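# Clear gap, clamp block to stop, extract dowel pin

## Task

If any loose object lies in the gap between the bench stop and the small wooden block, remove it. Using the spring clamp, secure the block flat against the stop, then draw the block's dowel pin completely out of its hole; twisting the pin is allowed. At the end the block must still be clamped, lying flat on the bench board with the hole facing up, and the pin must be set down where it stays put. Release everything and move the arm away. Anything that stays in place only because the robot holds it does not count, and nothing may be put or knocked off the table.

## Robot and tools

Robot: a single six-joint arm with a two-finger gripper. Every per-joint list, in commands and results alike, uses this order: waist, shoulder, elbow, forearm roll, wrist pitch, wrist roll. A seventh number, the gripper opening, follows.

Frames: results report the hand in the scene frame. The origin is on the table top directly under the arm base, +z is up, and +y is to the left when looking along +x. The base may sit tilted on the table. end_effector_position (metres) is the point between the finger pads when closed, about 2 cm behind the fingertips, and it gets less accurate at long reach. end_effector_quat_wxyz gives orientation. In the gripper's own frame the fingers point along +z and open and close along y. As the fingers close, the tips move about 10 mm further along +z.

execute_actions(actions): actions is a list of actions, and each action is a list of up to 15 rows. Each row is 7 numbers in [-1, 1]: six joint offsets, then the opening. The offsets are relative to the joint angles at the start of that action, not to the previous row. For the first action of a call, that start is the last reported angles. A value of 1.0 equals 2.036 rad. The opening is absolute: +1 is fully open, -1 is closed. Each row lasts one control step of 1/30 s, and a table shorter than 15 rows repeats its last row until 15 steps are done. An empty list just returns the current state and images.

Stated joint ranges in rad: waist -6.283 to 6.283, shoulder -2.059 to 2.094, elbow -3.927 to 0.192, forearm roll -6.283 to 6.283, wrist pitch -1.693 to 3.142, wrist roll -6.283 to 6.283. Real ends can differ by up to 0.010 rad. An action that asks a joint to go more than 0.010 rad outward past its end is rejected. If the first action of a call fails this check, or any action is malformed, nothing in the call runs. A request that overshoots only the real end is clipped there, and "joint sent to its limit" is printed.

move(target, speed, blocking): target is one 7-number row with the same layout and scale. Its offsets are counted from the Joint positions in the most recent result that showed them, not from wherever the arm is when the move starts. All joints follow paths that finish together, so the hand traces a curve. A path lasts 0.5 to 10 s and is cut off at 10 s. speed is the top rate in rad/s of the joint with the farthest to go, from 0.01 to 2, default 0.5. Moves do not slow down for obstacles. A faster move hits harder, and aiming past a contact presses harder. The opening is sent at the start of the move. The extra "move:" line gives the outcome (done, off_target, moving, held, fault), whether a check blocked steps (limits=held or limits=none), and which joint ended farthest from its target. With blocking=false the result returns after 0.5 s while the arm keeps going. Further moves and actions are refused until a result shows the move has ended, so use wait or stop first.

wait(seconds): 0 to 10. The arm holds its last command, and any running move continues. stop(): brakes a running move to rest. The arm needs room to do this, more at speed, and the fingers keep moving. zoom_image(camera, region): returns an enlarged view of [x0, y0, x1, y1] pixels, at most 504x504, from the latest image of cam_head_left, cam_head_right, cam_low or cam_wrist. All four images are 504x504. finished_scene(scene): pass the current scene number (1 or 2) to end it. This cannot be undone, so call it only after the task is complete and stable.

Result lines: Joint positions and Joint velocities are in rad and rad/s, with the pad gap in m last (0.084 m is fully open). Joint targets shows the angles the joints are currently driven toward, and these can drift without new commands. grip_measured is the measured opening on the command scale. "joint command not followed" means the clearance check changed or blocked targets; mounting blocks and posts count as part of the arm.

Motion limits: joint targets change at most 3.14 rad/s, and reaching that rate from rest takes 0.16 s. Each step's target stays within 0.623 rad of the measured angle. Targets that would put the hand more than 70 mm from its measured spot are scaled back. Large motions therefore span several actions, and leftover motion must be commanded again.

Gripping: to hold a part, keep commanding an opening clearly below grip_measured; the lower the value, the harder the squeeze. The cap is about 24 N per pad for parts up to about 6 cm. Re-sending the measured value still presses lightly, and wider parts may slip. Closing fast can spike the force. Brief outside tugs on held parts or pushes on loose ones can happen.

Avoid: contact torque reaching a load limit (N m: waist 47, shoulder 47, elbow 28.2, forearm roll 28.2, wrist pitch 18.8, wrist roll 18.8; held weight counts). Reaching one stops the arm, backs the joint off, freezes it for 10 s and drops the rest of the call. Also avoid long heavy holds: MOTOR HOT appears at 65 °C, and at 80 °C an OVER-TEMPERATURE FAULT brakes the arm. Heat carries over between scenes. Do not drop parts, slam, hit hard or shove hard, and never let anything leave the table. The sim keeps running while you reason, with the last command held. Plan: clear the gap, place and close the clamp, pull the pin straight or with a twist, set it down stably, open the gripper and retreat.

Each tool is called after ">>>" as a command line: name --argument value for each argument, lists and objects as JSON in quotes; but a table of rows of numbers goes row by row, as --pt "numbers of a row", without its own name.

## Session

>>> execute_actions --actions '[]'

Scene clock: 0.00 s.
end_effector_position=(+0.4507, +0.4995, +0.3100) grip_measured=+1.00 end_effector_quat_wxyz=(+0.261, +0.802, +0.517, +0.147) end_effector_velocity=(+0.000, +0.000, +0.000) end_effector_angular_velocity=(-0.000, -0.001, +0.002)
Joint names: [waist, shoulder, elbow, forearm roll, wrist pitch, wrist roll]
Joint positions: [ 0.787 -0.019 -1.393 -0.606  1.059  0.136  0.084]
Joint velocities: [ 0.     0.     0.    -0.002 -0.001 -0.    -0.   ]
Joint targets: [0.787 -0.019 -1.393 -0.606 1.059 0.136]

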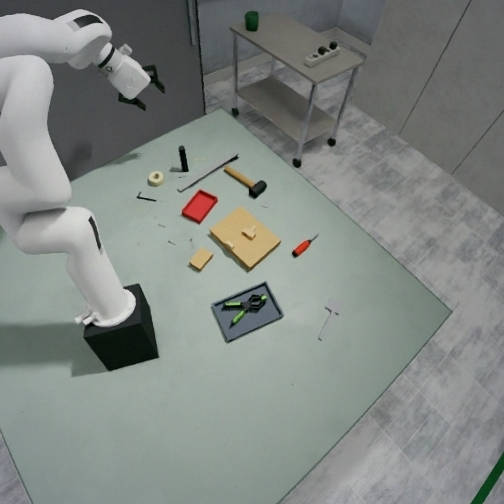

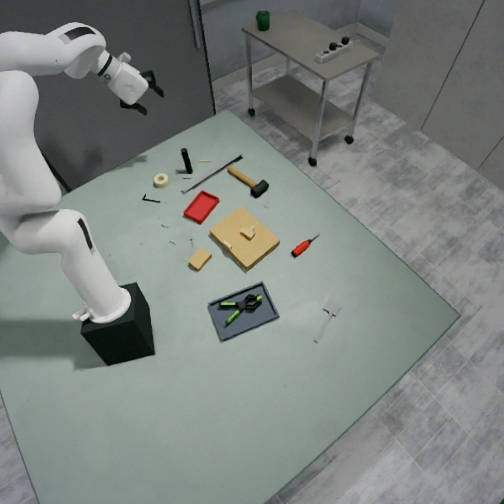

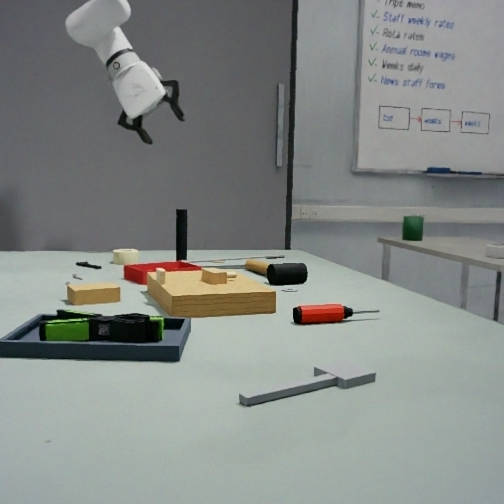

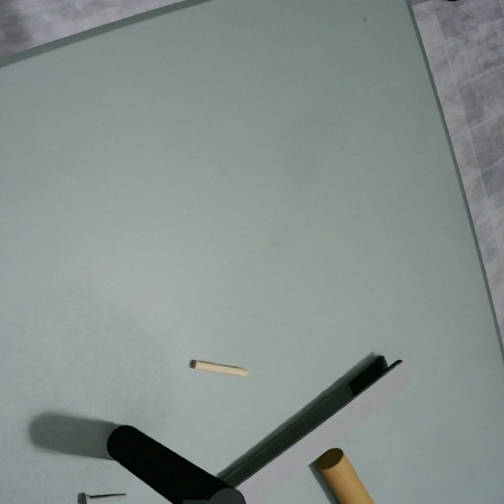

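>>> zoom_image --camera "cam_head_left" --region '[170, 190, 300, 350]'

>>> zoom_image --camera "cam_low" --region '[0, 250, 290, 370]'

>>> zoom_image --camera "cam_head_right" --region '[180, 200, 290, 280]'

Region (170, 190, 300, 350) of cam_head_left's 504x504 image, scaled by 3.150, with more detail than that image has; it fills the left 410 columns of this view, and the rest is white.

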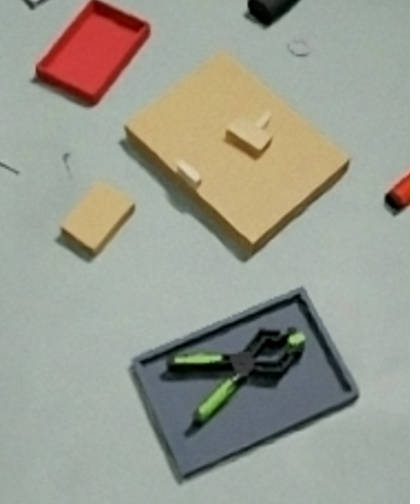

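Region (0, 250, 290, 370) of cam_low's 504x504 image, scaled by 1.738, with more detail than that image has; it fills the top 209 rows of this view, and the rest is white.

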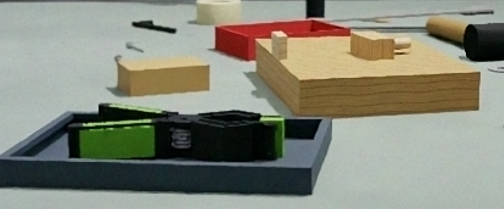

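Region (180, 200, 290, 280) of cam_head_right's 504x504 image, scaled by 4.582, with more detail than that image has; it fills the top 367 rows of this view, and the rest is white.

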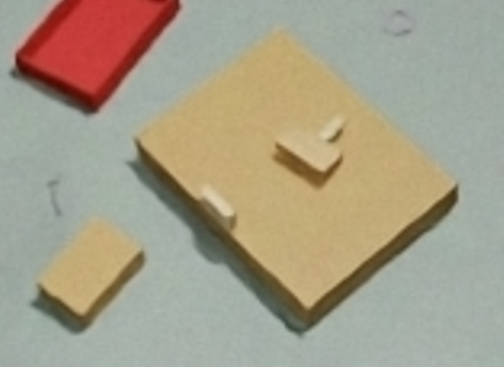

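>>> move --target '[-0.3865,0.0093,0.0948,0.2976,0.0693,-0.0668,1]' --speed 1

Scene clock: 3.80 s.
end_effector_position=(+0.4979, +0.1476, +0.2712) grip_measured=+1.00 end_effector_quat_wxyz=(+0.166, +0.979, +0.083, -0.084) end_effector_velocity=(-0.001, -0.001, -0.000) end_effector_angular_velocity=(+0.001, +0.003, -0.005)
Joint names: [waist, shoulder, elbow, forearm roll, wrist pitch, wrist roll]
Joint positions: [ 0.001  0.    -1.2   -0.001  1.2    0.     0.084]
Joint velocities: [-0.002  0.     0.001  0.002  0.003  0.001  0.   ]
Joint targets: [0.000 0.000 -1.200 -0.001 1.200 0.000]
move: done; limits=none; farthest joint: the forearm roll, 0.001 radians from its target (0.606 radians at the start)

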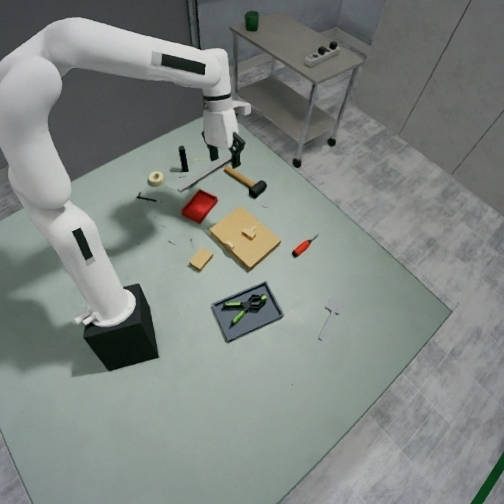

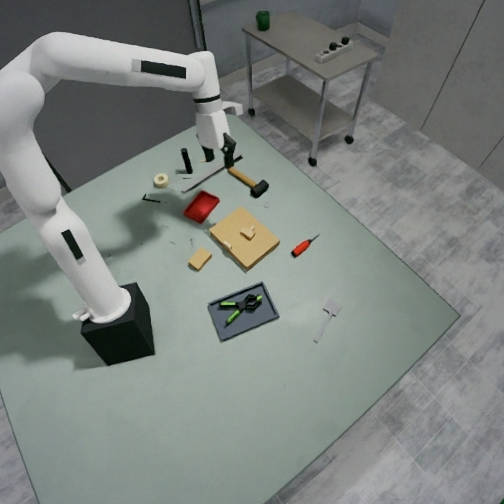

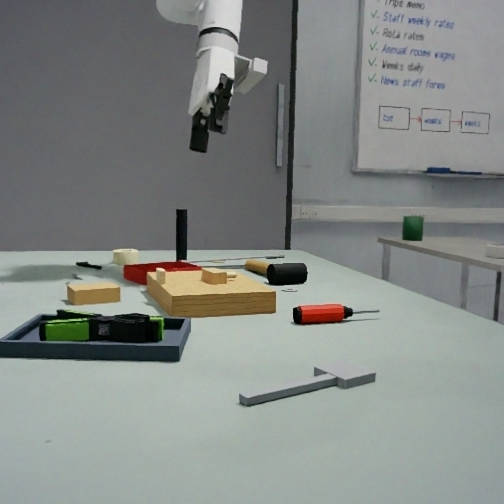

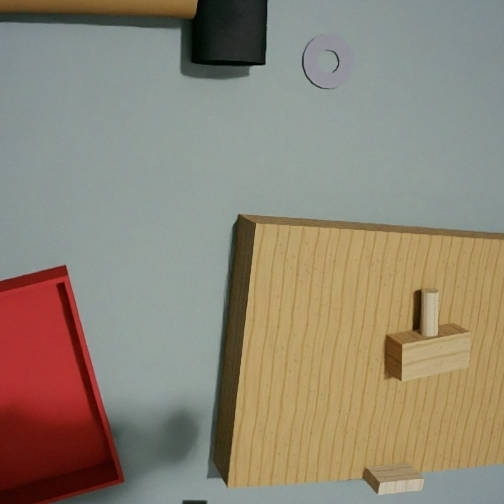

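>>> move --target '[-0.2755,-0.0413,0.251,0.252,-0.1758,-0.368,1]' --speed 1

Scene clock: 8.97 s.
end_effector_position=(+0.4059, -0.0526, +0.2203) grip_measured=+1.00 end_effector_quat_wxyz=(+0.001, +1.000, -0.001, +0.001) end_effector_velocity=(-0.002, -0.002, -0.001) end_effector_angular_velocity=(+0.001, +0.002, -0.005)
Joint names: [waist, shoulder, elbow, forearm roll, wrist pitch, wrist roll]
Joint positions: [-0.56  -0.084 -0.69   0.512  0.842 -0.749  0.084]
Joint velocities: [-0.004  0.002  0.003  0.001 -0.001 -0.002 -0.   ]
Joint targets: [-0.560 -0.084 -0.689 0.512 0.842 -0.749]
move: done; limits=none; farthest joint: the elbow, 0.001 radians from its target (0.511 radians at the start)

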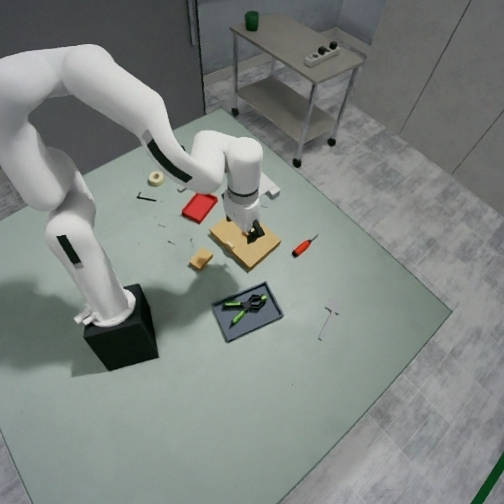

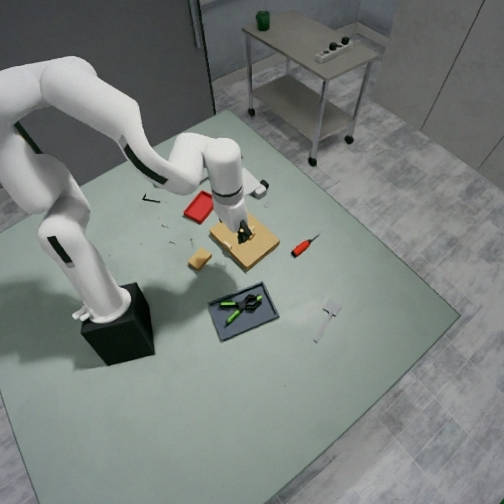

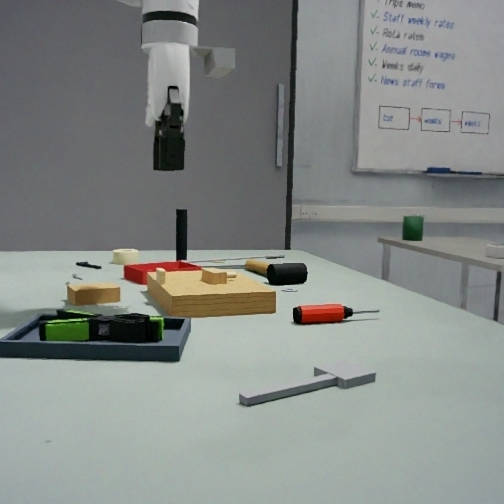

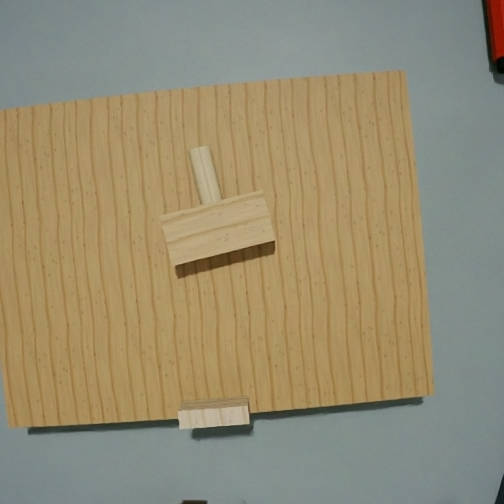

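>>> move --target '[0.1299,0.3969,-0.4582,-0.195,0.2633,0.1238,1]' --speed 0.8

Scene clock: 12.63 s.
end_effector_position=(+0.4973, -0.0350, +0.1089) grip_measured=+1.00 end_effector_quat_wxyz=(+0.034, +0.947, +0.107, -0.300) end_effector_velocity=(-0.001, +0.000, -0.001) end_effector_angular_velocity=(-0.001, +0.005, +0.002)
Joint names: [waist, shoulder, elbow, forearm roll, wrist pitch, wrist roll]
Joint positions: [-0.295  0.723 -1.622  0.115  1.378 -0.497  0.084]
Joint velocities: [ 0.002  0.004 -0.003 -0.002  0.002  0.001  0.   ]
Joint targets: [-0.295 0.724 -1.622 0.115 1.378 -0.497]
move: done; limits=none; farthest joint: the shoulder, 0.001 radians from its target (0.808 radians at the start)

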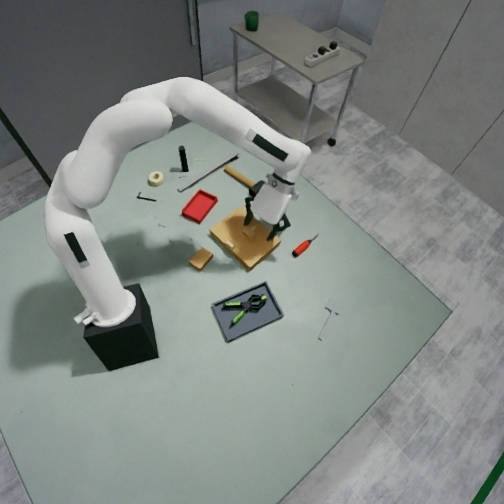

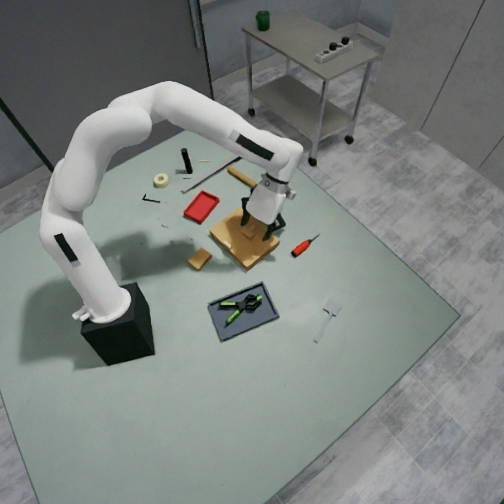

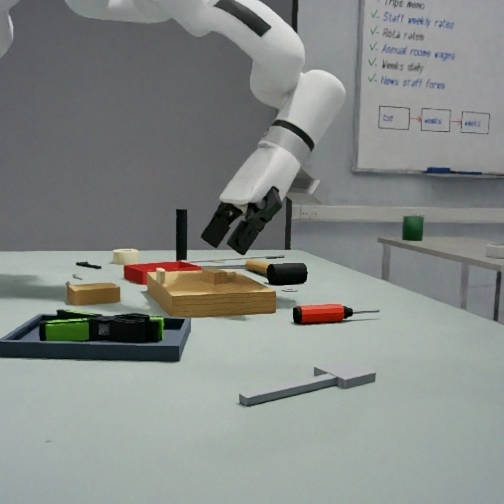

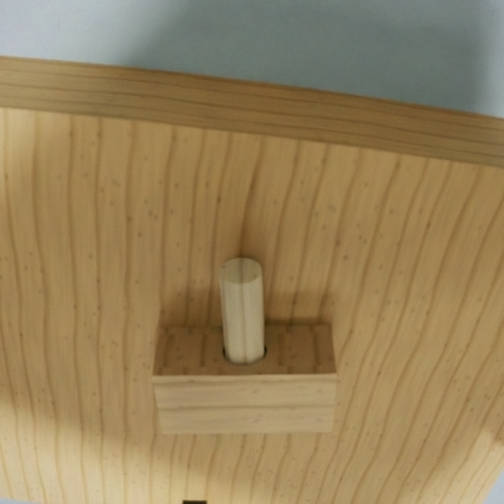

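>>> move --target '[0.0103,0.0167,0.024,0.005,-0.0408,0.008,1]' --speed 0.2

>>> zoom_image --camera "cam_low" --region '[140, 200, 300, 320]'

>>> zoom_image --camera "cam_head_left" --region '[200, 180, 310, 280]'

Scene clock: 15.43 s.
end_effector_position=(+0.4861, -0.0347, +0.0754) grip_measured=+1.00 end_effector_quat_wxyz=(+0.036, +0.948, +0.102, -0.300) end_effector_velocity=(+0.000, +0.000, -0.001) end_effector_angular_velocity=(-0.001, -0.002, -0.001)
Joint names: [waist, shoulder, elbow, forearm roll, wrist pitch, wrist roll]
Joint positions: [-0.275  0.756 -1.574  0.125  1.296 -0.481  0.084]
Joint velocities: [ 0.001  0.001  0.001  0.001 -0.004  0.002  0.   ]
Joint targets: [-0.274 0.757 -1.573 0.125 1.295 -0.481]
move: done; limits=none; farthest joint: the waist, 0.001 radians from its target (0.021 radians at the start)

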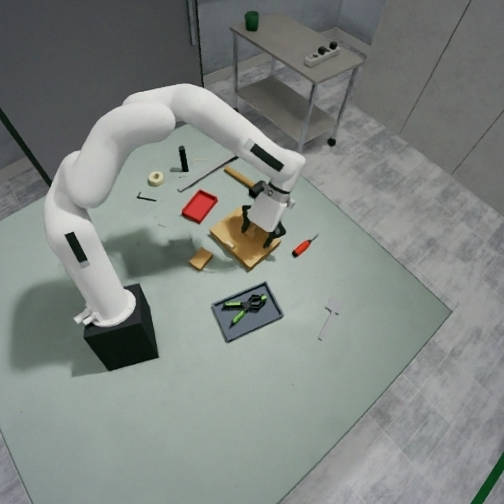

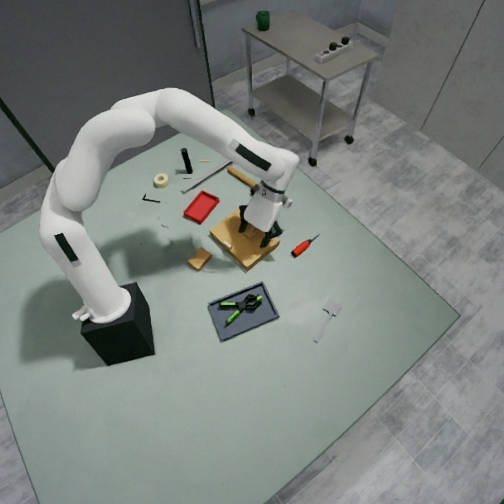

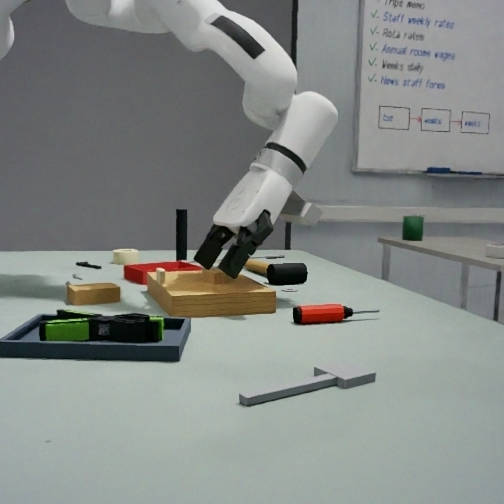

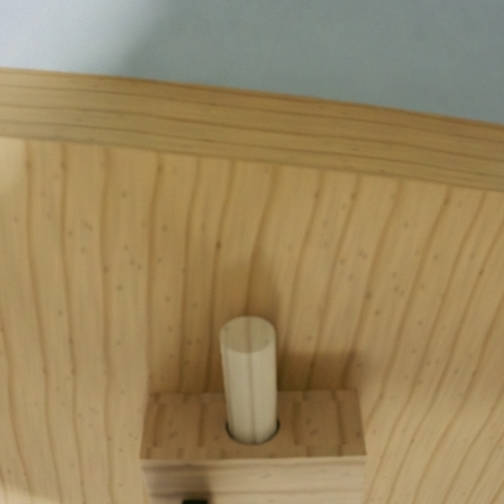

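Region (140, 200, 300, 320) of cam_low's 504x504 image, scaled by 3.150, with more detail than that image has; it fills the top 378 rows of this view, and the rest is white.

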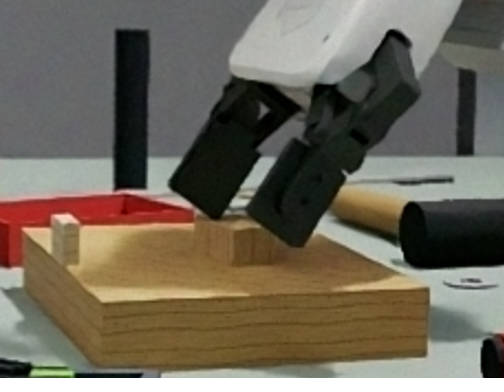

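Region (200, 180, 310, 280) of cam_head_left's 504x504 image, scaled by 4.582, with more detail than that image has; it fills the top 458 rows of this view, and the rest is white.

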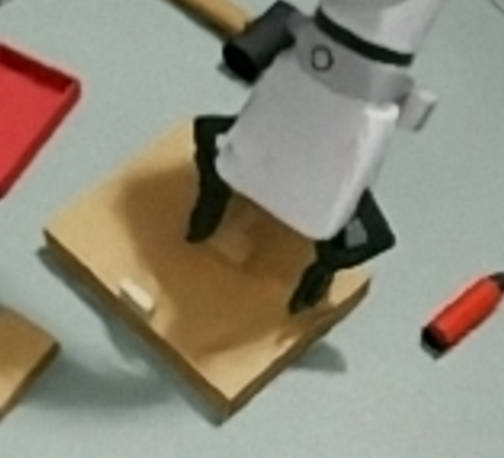

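>>> move --target '[0.002,0.0049,0.004,0.001,-0.0089,0.002,0.3]' --speed 0.1

>>> zoom_image --camera "cam_low" --region '[140, 200, 300, 320]'

Scene clock: 17.03 s.
end_effector_position=(+0.4896, -0.0329, +0.0781) grip_measured=+0.31 end_effector_quat_wxyz=(+0.039, +0.949, +0.104, -0.294) end_effector_velocity=(+0.001, +0.002, +0.000) end_effector_angular_velocity=(-0.001, -0.002, +0.004)
Joint names: [waist, shoulder, elbow, forearm roll, wrist pitch, wrist roll]
Joint positions: [-0.273  0.746 -1.57   0.126  1.288 -0.479  0.057]
Joint velocities: [ 0.004 -0.004  0.002 -0.    -0.002  0.002 -0.   ]
Joint targets: [-0.271 0.766 -1.566 0.127 1.278 -0.477]
move: off_target; limits=none; farthest joint: the shoulder, 0.020 radians from its target (0.009 radians at the start)

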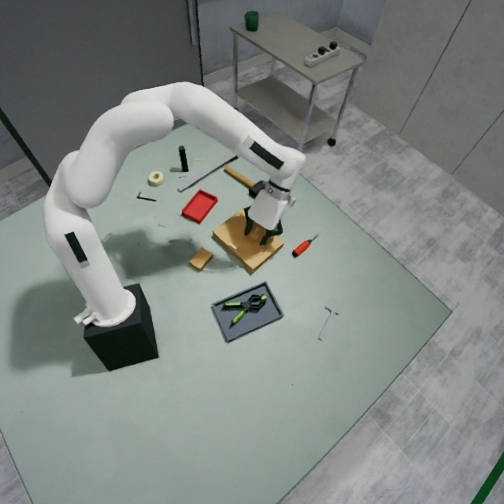

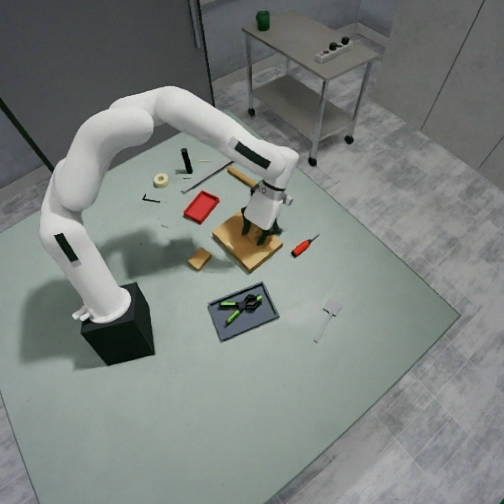

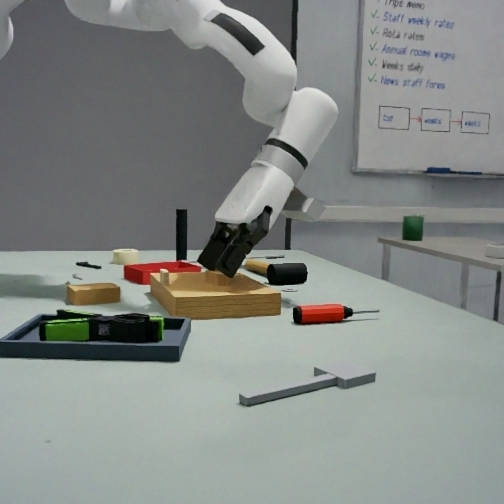

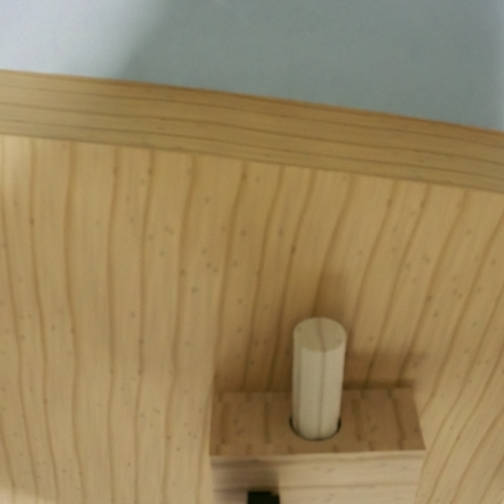

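Region (140, 200, 300, 320) of cam_low's 504x504 image, scaled by 3.150, with more detail than that image has; it fills the top 378 rows of this view, and the rest is white.

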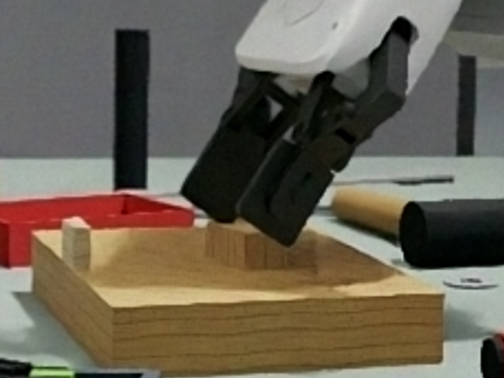

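>>> execute_actions --actions '[[[-0.002,-0.006,0.002,0,0.0045,0,0.3]],[[0,0,0,0,0,0,1]],[[0.016,-0.016,0.0187,0.008,-0.0025,0.013,1]],[[0,0,0,0,0,0,1]]]'

Scene clock: 21.30 s.
end_effector_position=(+0.4819, -0.0109, +0.0807) grip_measured=+1.00 end_effector_quat_wxyz=(+0.036, +0.949, +0.100, -0.298) end_effector_velocity=(-0.000, +0.001, -0.000) end_effector_angular_velocity=(+0.001, +0.001, -0.001)
Joint names: [waist, shoulder, elbow, forearm roll, wrist pitch, wrist roll]
Joint positions: [-0.242  0.705 -1.525  0.144  1.291 -0.453  0.084]
Joint velocities: [ 0.001 -0.     0.001  0.001 -0.     0.001  0.   ]
Joint targets: [-0.242 0.705 -1.525 0.144 1.291 -0.453]

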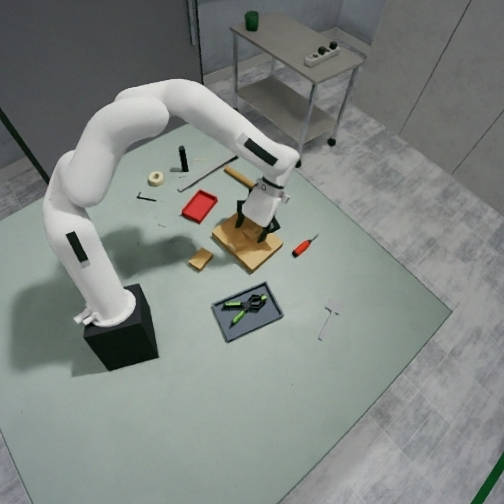

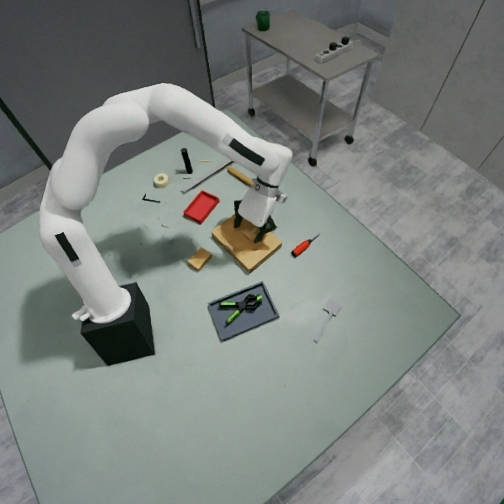

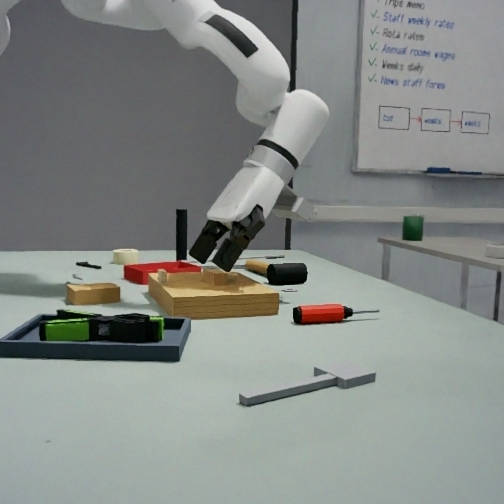

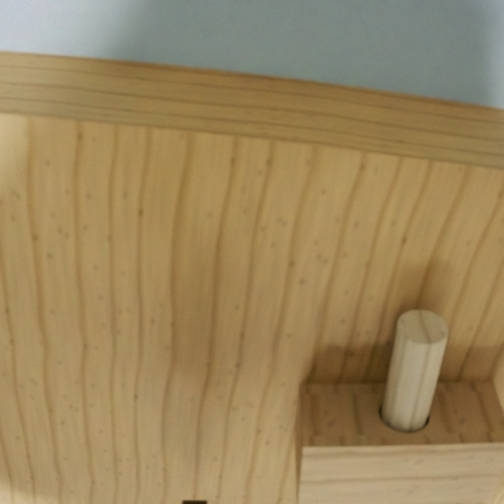

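>>> move --target '[0.0075,0.031,-0.022,0.0035,-0.009,0.0055,1]' --speed 0.1

>>> zoom_image --camera "cam_low" --region '[140, 200, 300, 320]'

Scene clock: 22.90 s.
end_effector_position=(+0.4869, -0.0103, +0.0585) grip_measured=+1.00 end_effector_quat_wxyz=(+0.037, +0.949, +0.099, -0.298) end_effector_velocity=(+0.001, +0.000, -0.000) end_effector_angular_velocity=(+0.000, -0.001, +0.000)
Joint names: [waist, shoulder, elbow, forearm roll, wrist pitch, wrist roll]
Joint positions: [-0.227  0.768 -1.569  0.151  1.273 -0.441  0.084]
Joint velocities: [ 0.     0.001 -0.002  0.001 -0.001  0.     0.   ]
Joint targets: [-0.227 0.768 -1.569 0.151 1.272 -0.441]
move: done; limits=none; farthest joint: the shoulder, 0.001 radians from its target (0.063 radians at the start)

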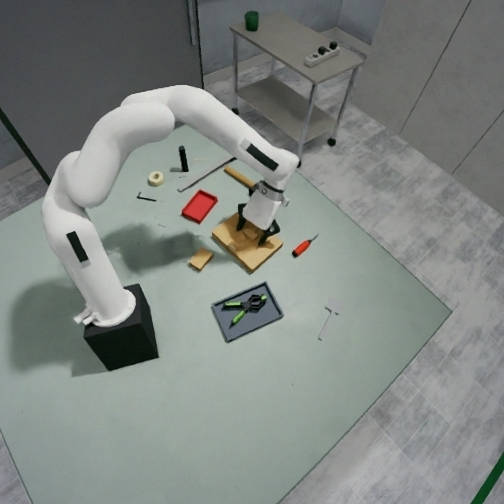

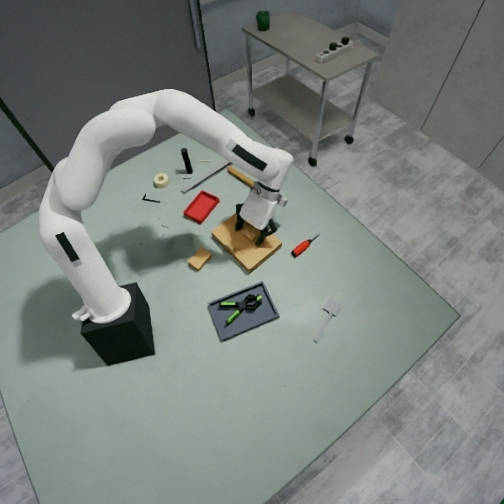

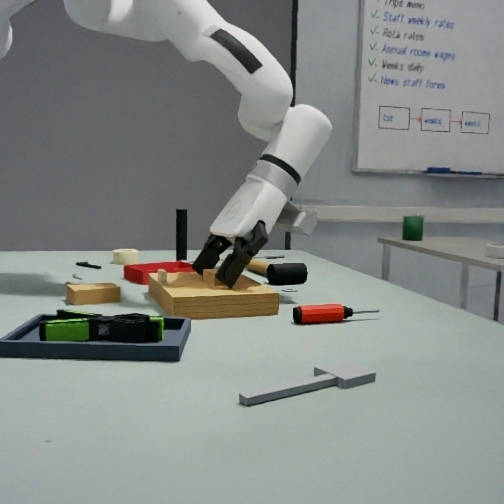

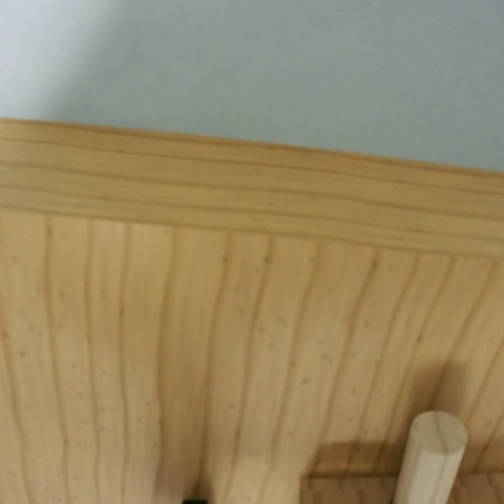

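Region (140, 200, 300, 320) of cam_low's 504x504 image, scaled by 3.150, with more detail than that image has; it fills the top 378 rows of this view, and the rest is white.

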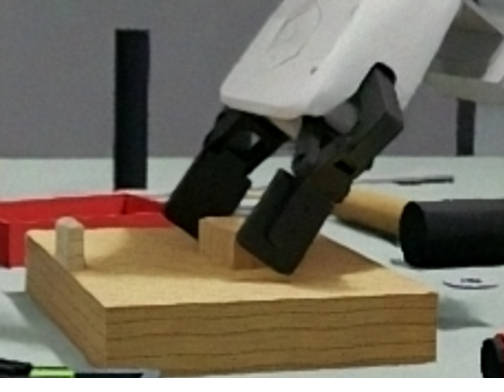

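Near the board; lift 3 mm while closing.

>>> execute_actions --actions '[[[-0.001,-0.004,0.001,0,0.003,0,0.4]],[[0,0,0,0,0,0,0.1]],[[0,0,0,0,0,0,-0.4]],[[-0.01,-0.03,0.008,0,0.022,0,-0.4]],[[0,0,0,0,0,0,-0.4]]]'

>>> zoom_image --camera "cam_low" --region '[140, 200, 300, 320]'

Scene clock: 25.77 s.
end_effector_position=(+0.4886, -0.0087, +0.0917) grip_measured=+0.02 end_effector_quat_wxyz=(+0.034, +0.950, +0.092, -0.295) end_effector_velocity=(-0.001, +0.000, +0.000) end_effector_angular_velocity=(+0.001, +0.003, +0.001)
Joint names: [waist, shoulder, elbow, forearm roll, wrist pitch, wrist roll]
Joint positions: [-0.249  0.698 -1.552  0.15   1.323 -0.441  0.045]
Joint velocities: [ 0.    -0.     0.001 -0.001  0.002 -0.001 -0.   ]
Joint targets: [-0.249 0.698 -1.552 0.150 1.323 -0.441]

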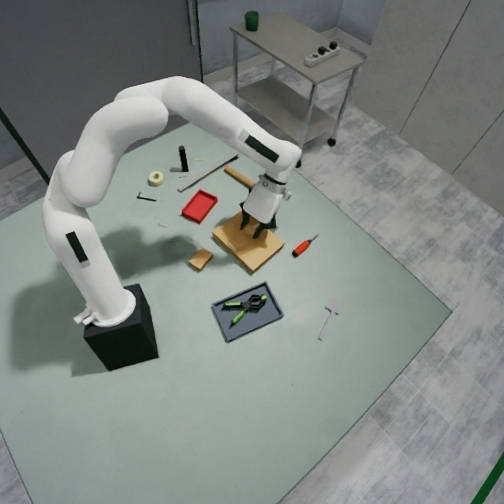

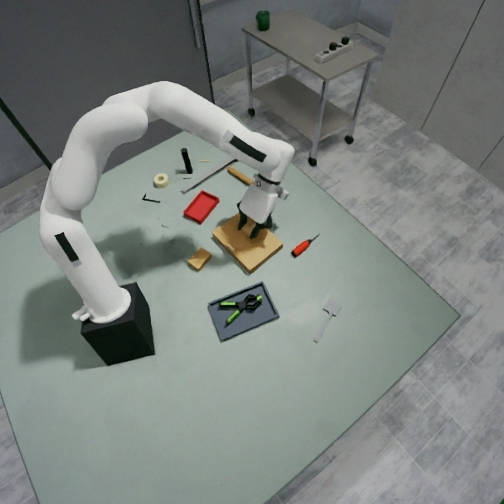

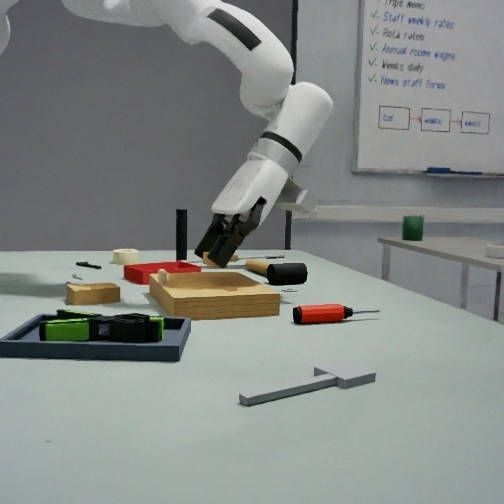

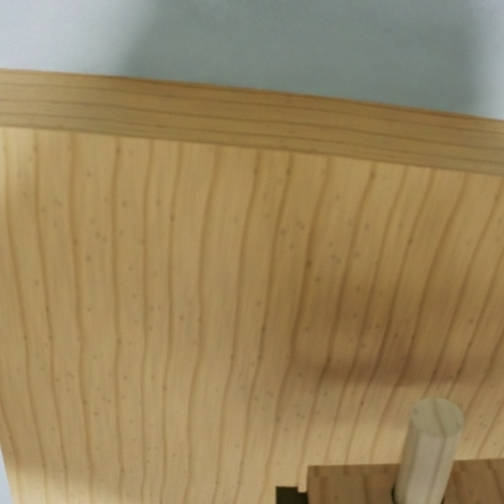

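Region (140, 200, 300, 320) of cam_low's 504x504 image, scaled by 3.150, with more detail than that image has; it fills the top 378 rows of this view, and the rest is white.

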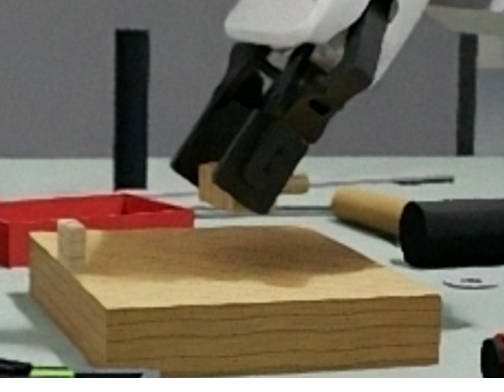

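>>> move --target '[0,-0.17,0.05,0,-0.1,0,-0.4]' --speed 0.7

>>> move --target '[-0.0985,0.277,0.4333,-0.312,-1.0,0.311,-0.4]' --speed 0.01 --blocking false

>>> stop

Scene clock: 29.80 s.
end_effector_position=(+0.5797, +0.0304, +0.2251) grip_measured=+0.02 end_effector_quat_wxyz=(+0.093, +0.982, +0.139, -0.088) end_effector_velocity=(+0.001, +0.000, +0.002) end_effector_angular_velocity=(-0.001, -0.006, +0.001)
Joint names: [waist, shoulder, elbow, forearm roll, wrist pitch, wrist roll]
Joint positions: [-0.249  0.353 -1.45   0.15   1.12  -0.441  0.045]
Joint velocities: [-0.    -0.004 -0.    -0.001 -0.001  0.001 -0.   ]
Joint targets: [-0.249 0.352 -1.450 0.150 1.120 -0.441]
move: done; limits=none; farthest joint: the shoulder, 0.001 radians from its target (0.346 radians at the start)

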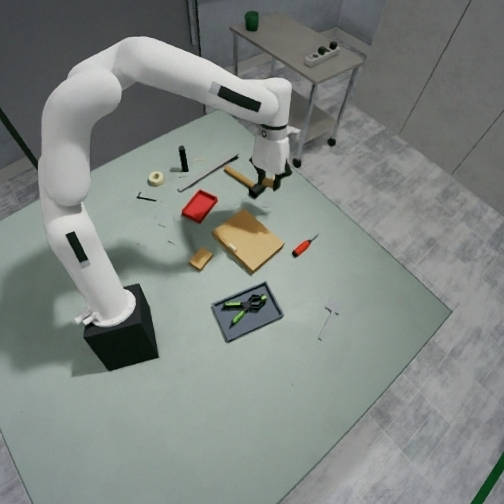

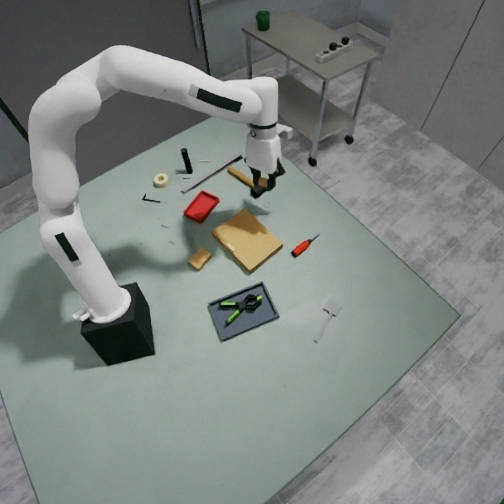

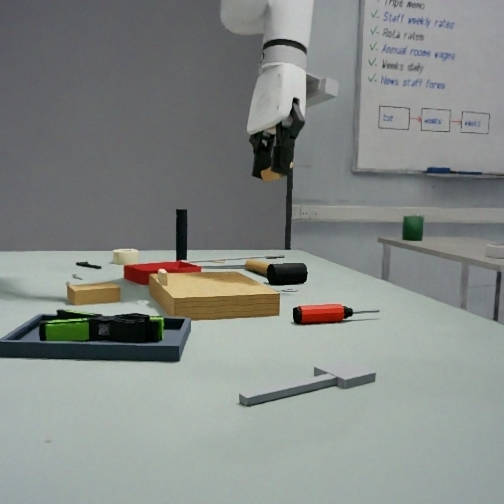

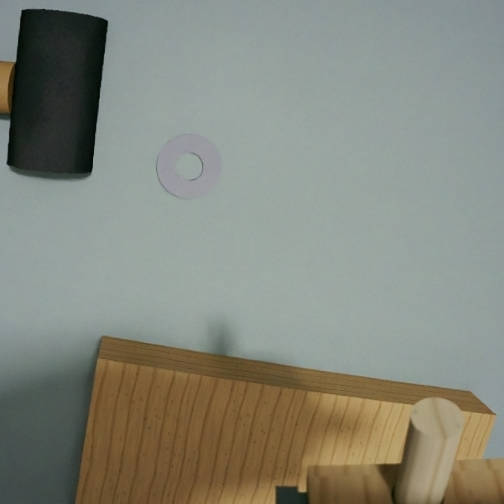

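Scene clock: 30.30 s.
end_effector_position=(+0.5798, +0.0295, +0.2243) grip_measured=+0.02 end_effector_quat_wxyz=(+0.094, +0.982, +0.138, -0.088) end_effector_velocity=(+0.000, -0.003, -0.002) end_effector_angular_velocity=(-0.005, -0.004, -0.002)
Joint names: [waist, shoulder, elbow, forearm roll, wrist pitch, wrist roll]
Joint positions: [-0.25   0.354 -1.448  0.149  1.116 -0.44   0.045]
Joint velocities: [-0.001  0.003  0.005 -0.004 -0.011  0.003 -0.   ]
Joint targets: [-0.250 0.354 -1.448 0.149 1.115 -0.440]
move: running; limits=none; farthest joint: the wrist pitch, 2.032 radians from its target (2.036 radians at the start)

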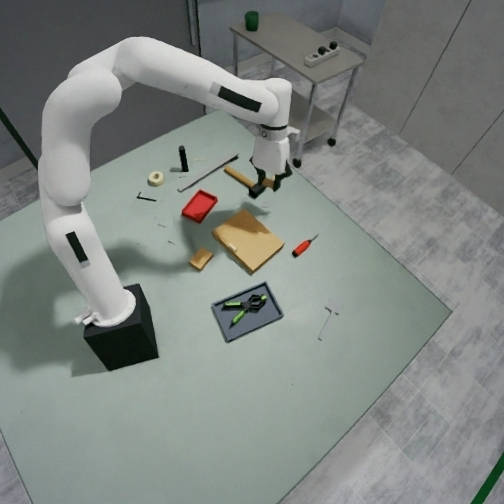

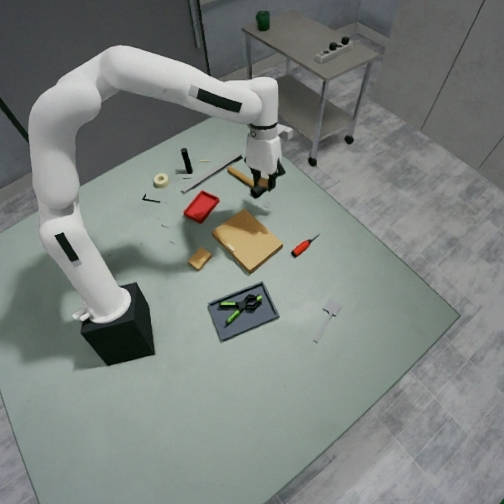

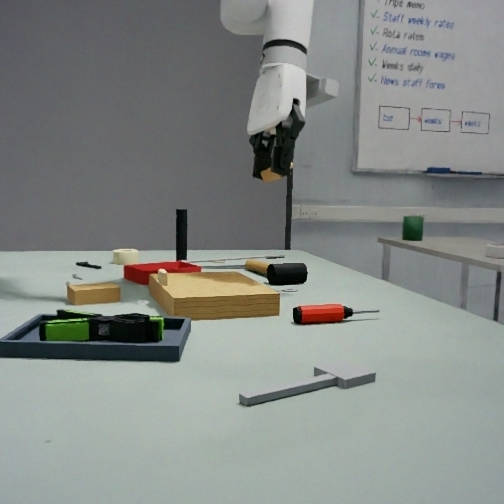

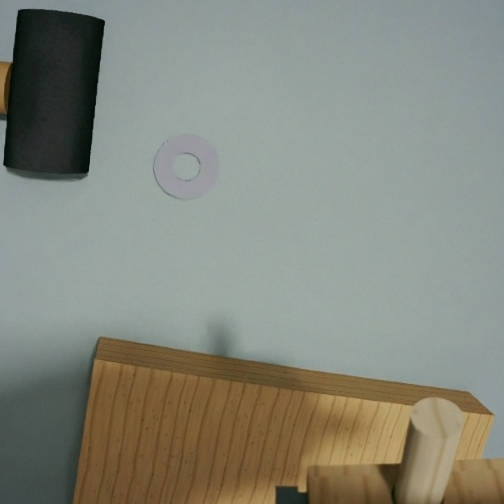

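Scene clock: 30.53 s.
end_effector_position=(+0.5798, +0.0292, +0.2241) grip_measured=+0.02 end_effector_quat_wxyz=(+0.094, +0.982, +0.138, -0.088) end_effector_velocity=(+0.000, -0.000, +0.000) end_effector_angular_velocity=(-0.001, -0.002, -0.001)
Joint names: [waist, shoulder, elbow, forearm roll, wrist pitch, wrist roll]
Joint positions: [-0.25   0.354 -1.448  0.149  1.115 -0.44   0.045]
Joint velocities: [-0.    -0.     0.    -0.    -0.001  0.001 -0.   ]
Joint targets: [-0.250 0.354 -1.448 0.149 1.115 -0.440]
earlier move: stopped; limits=none; farthest joint: the wrist pitch, 2.031 radians from its target (2.036 radians at the start)

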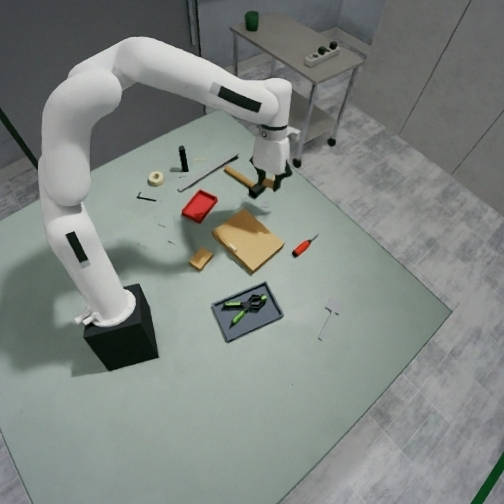

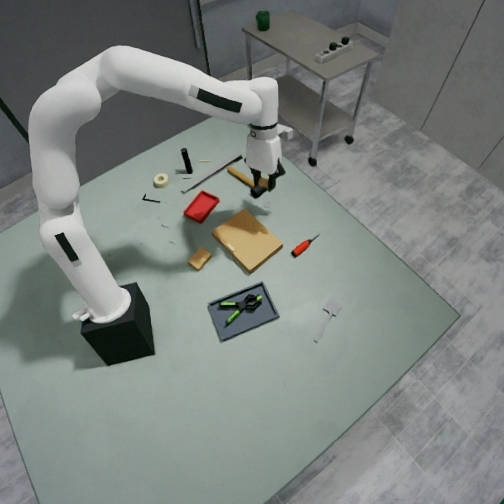

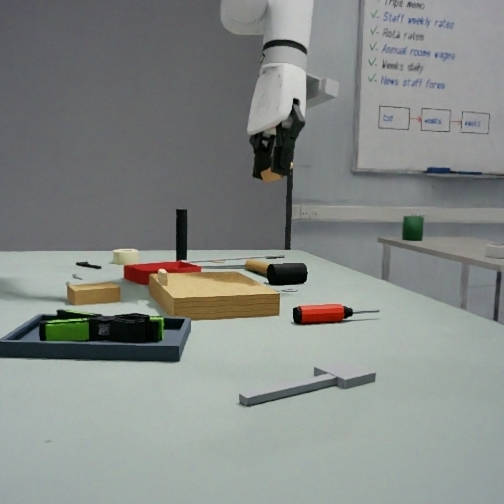

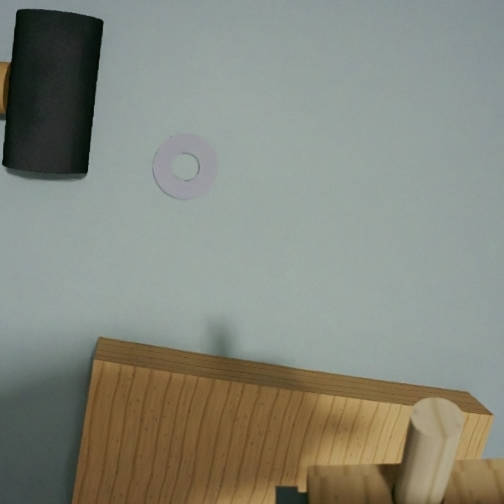

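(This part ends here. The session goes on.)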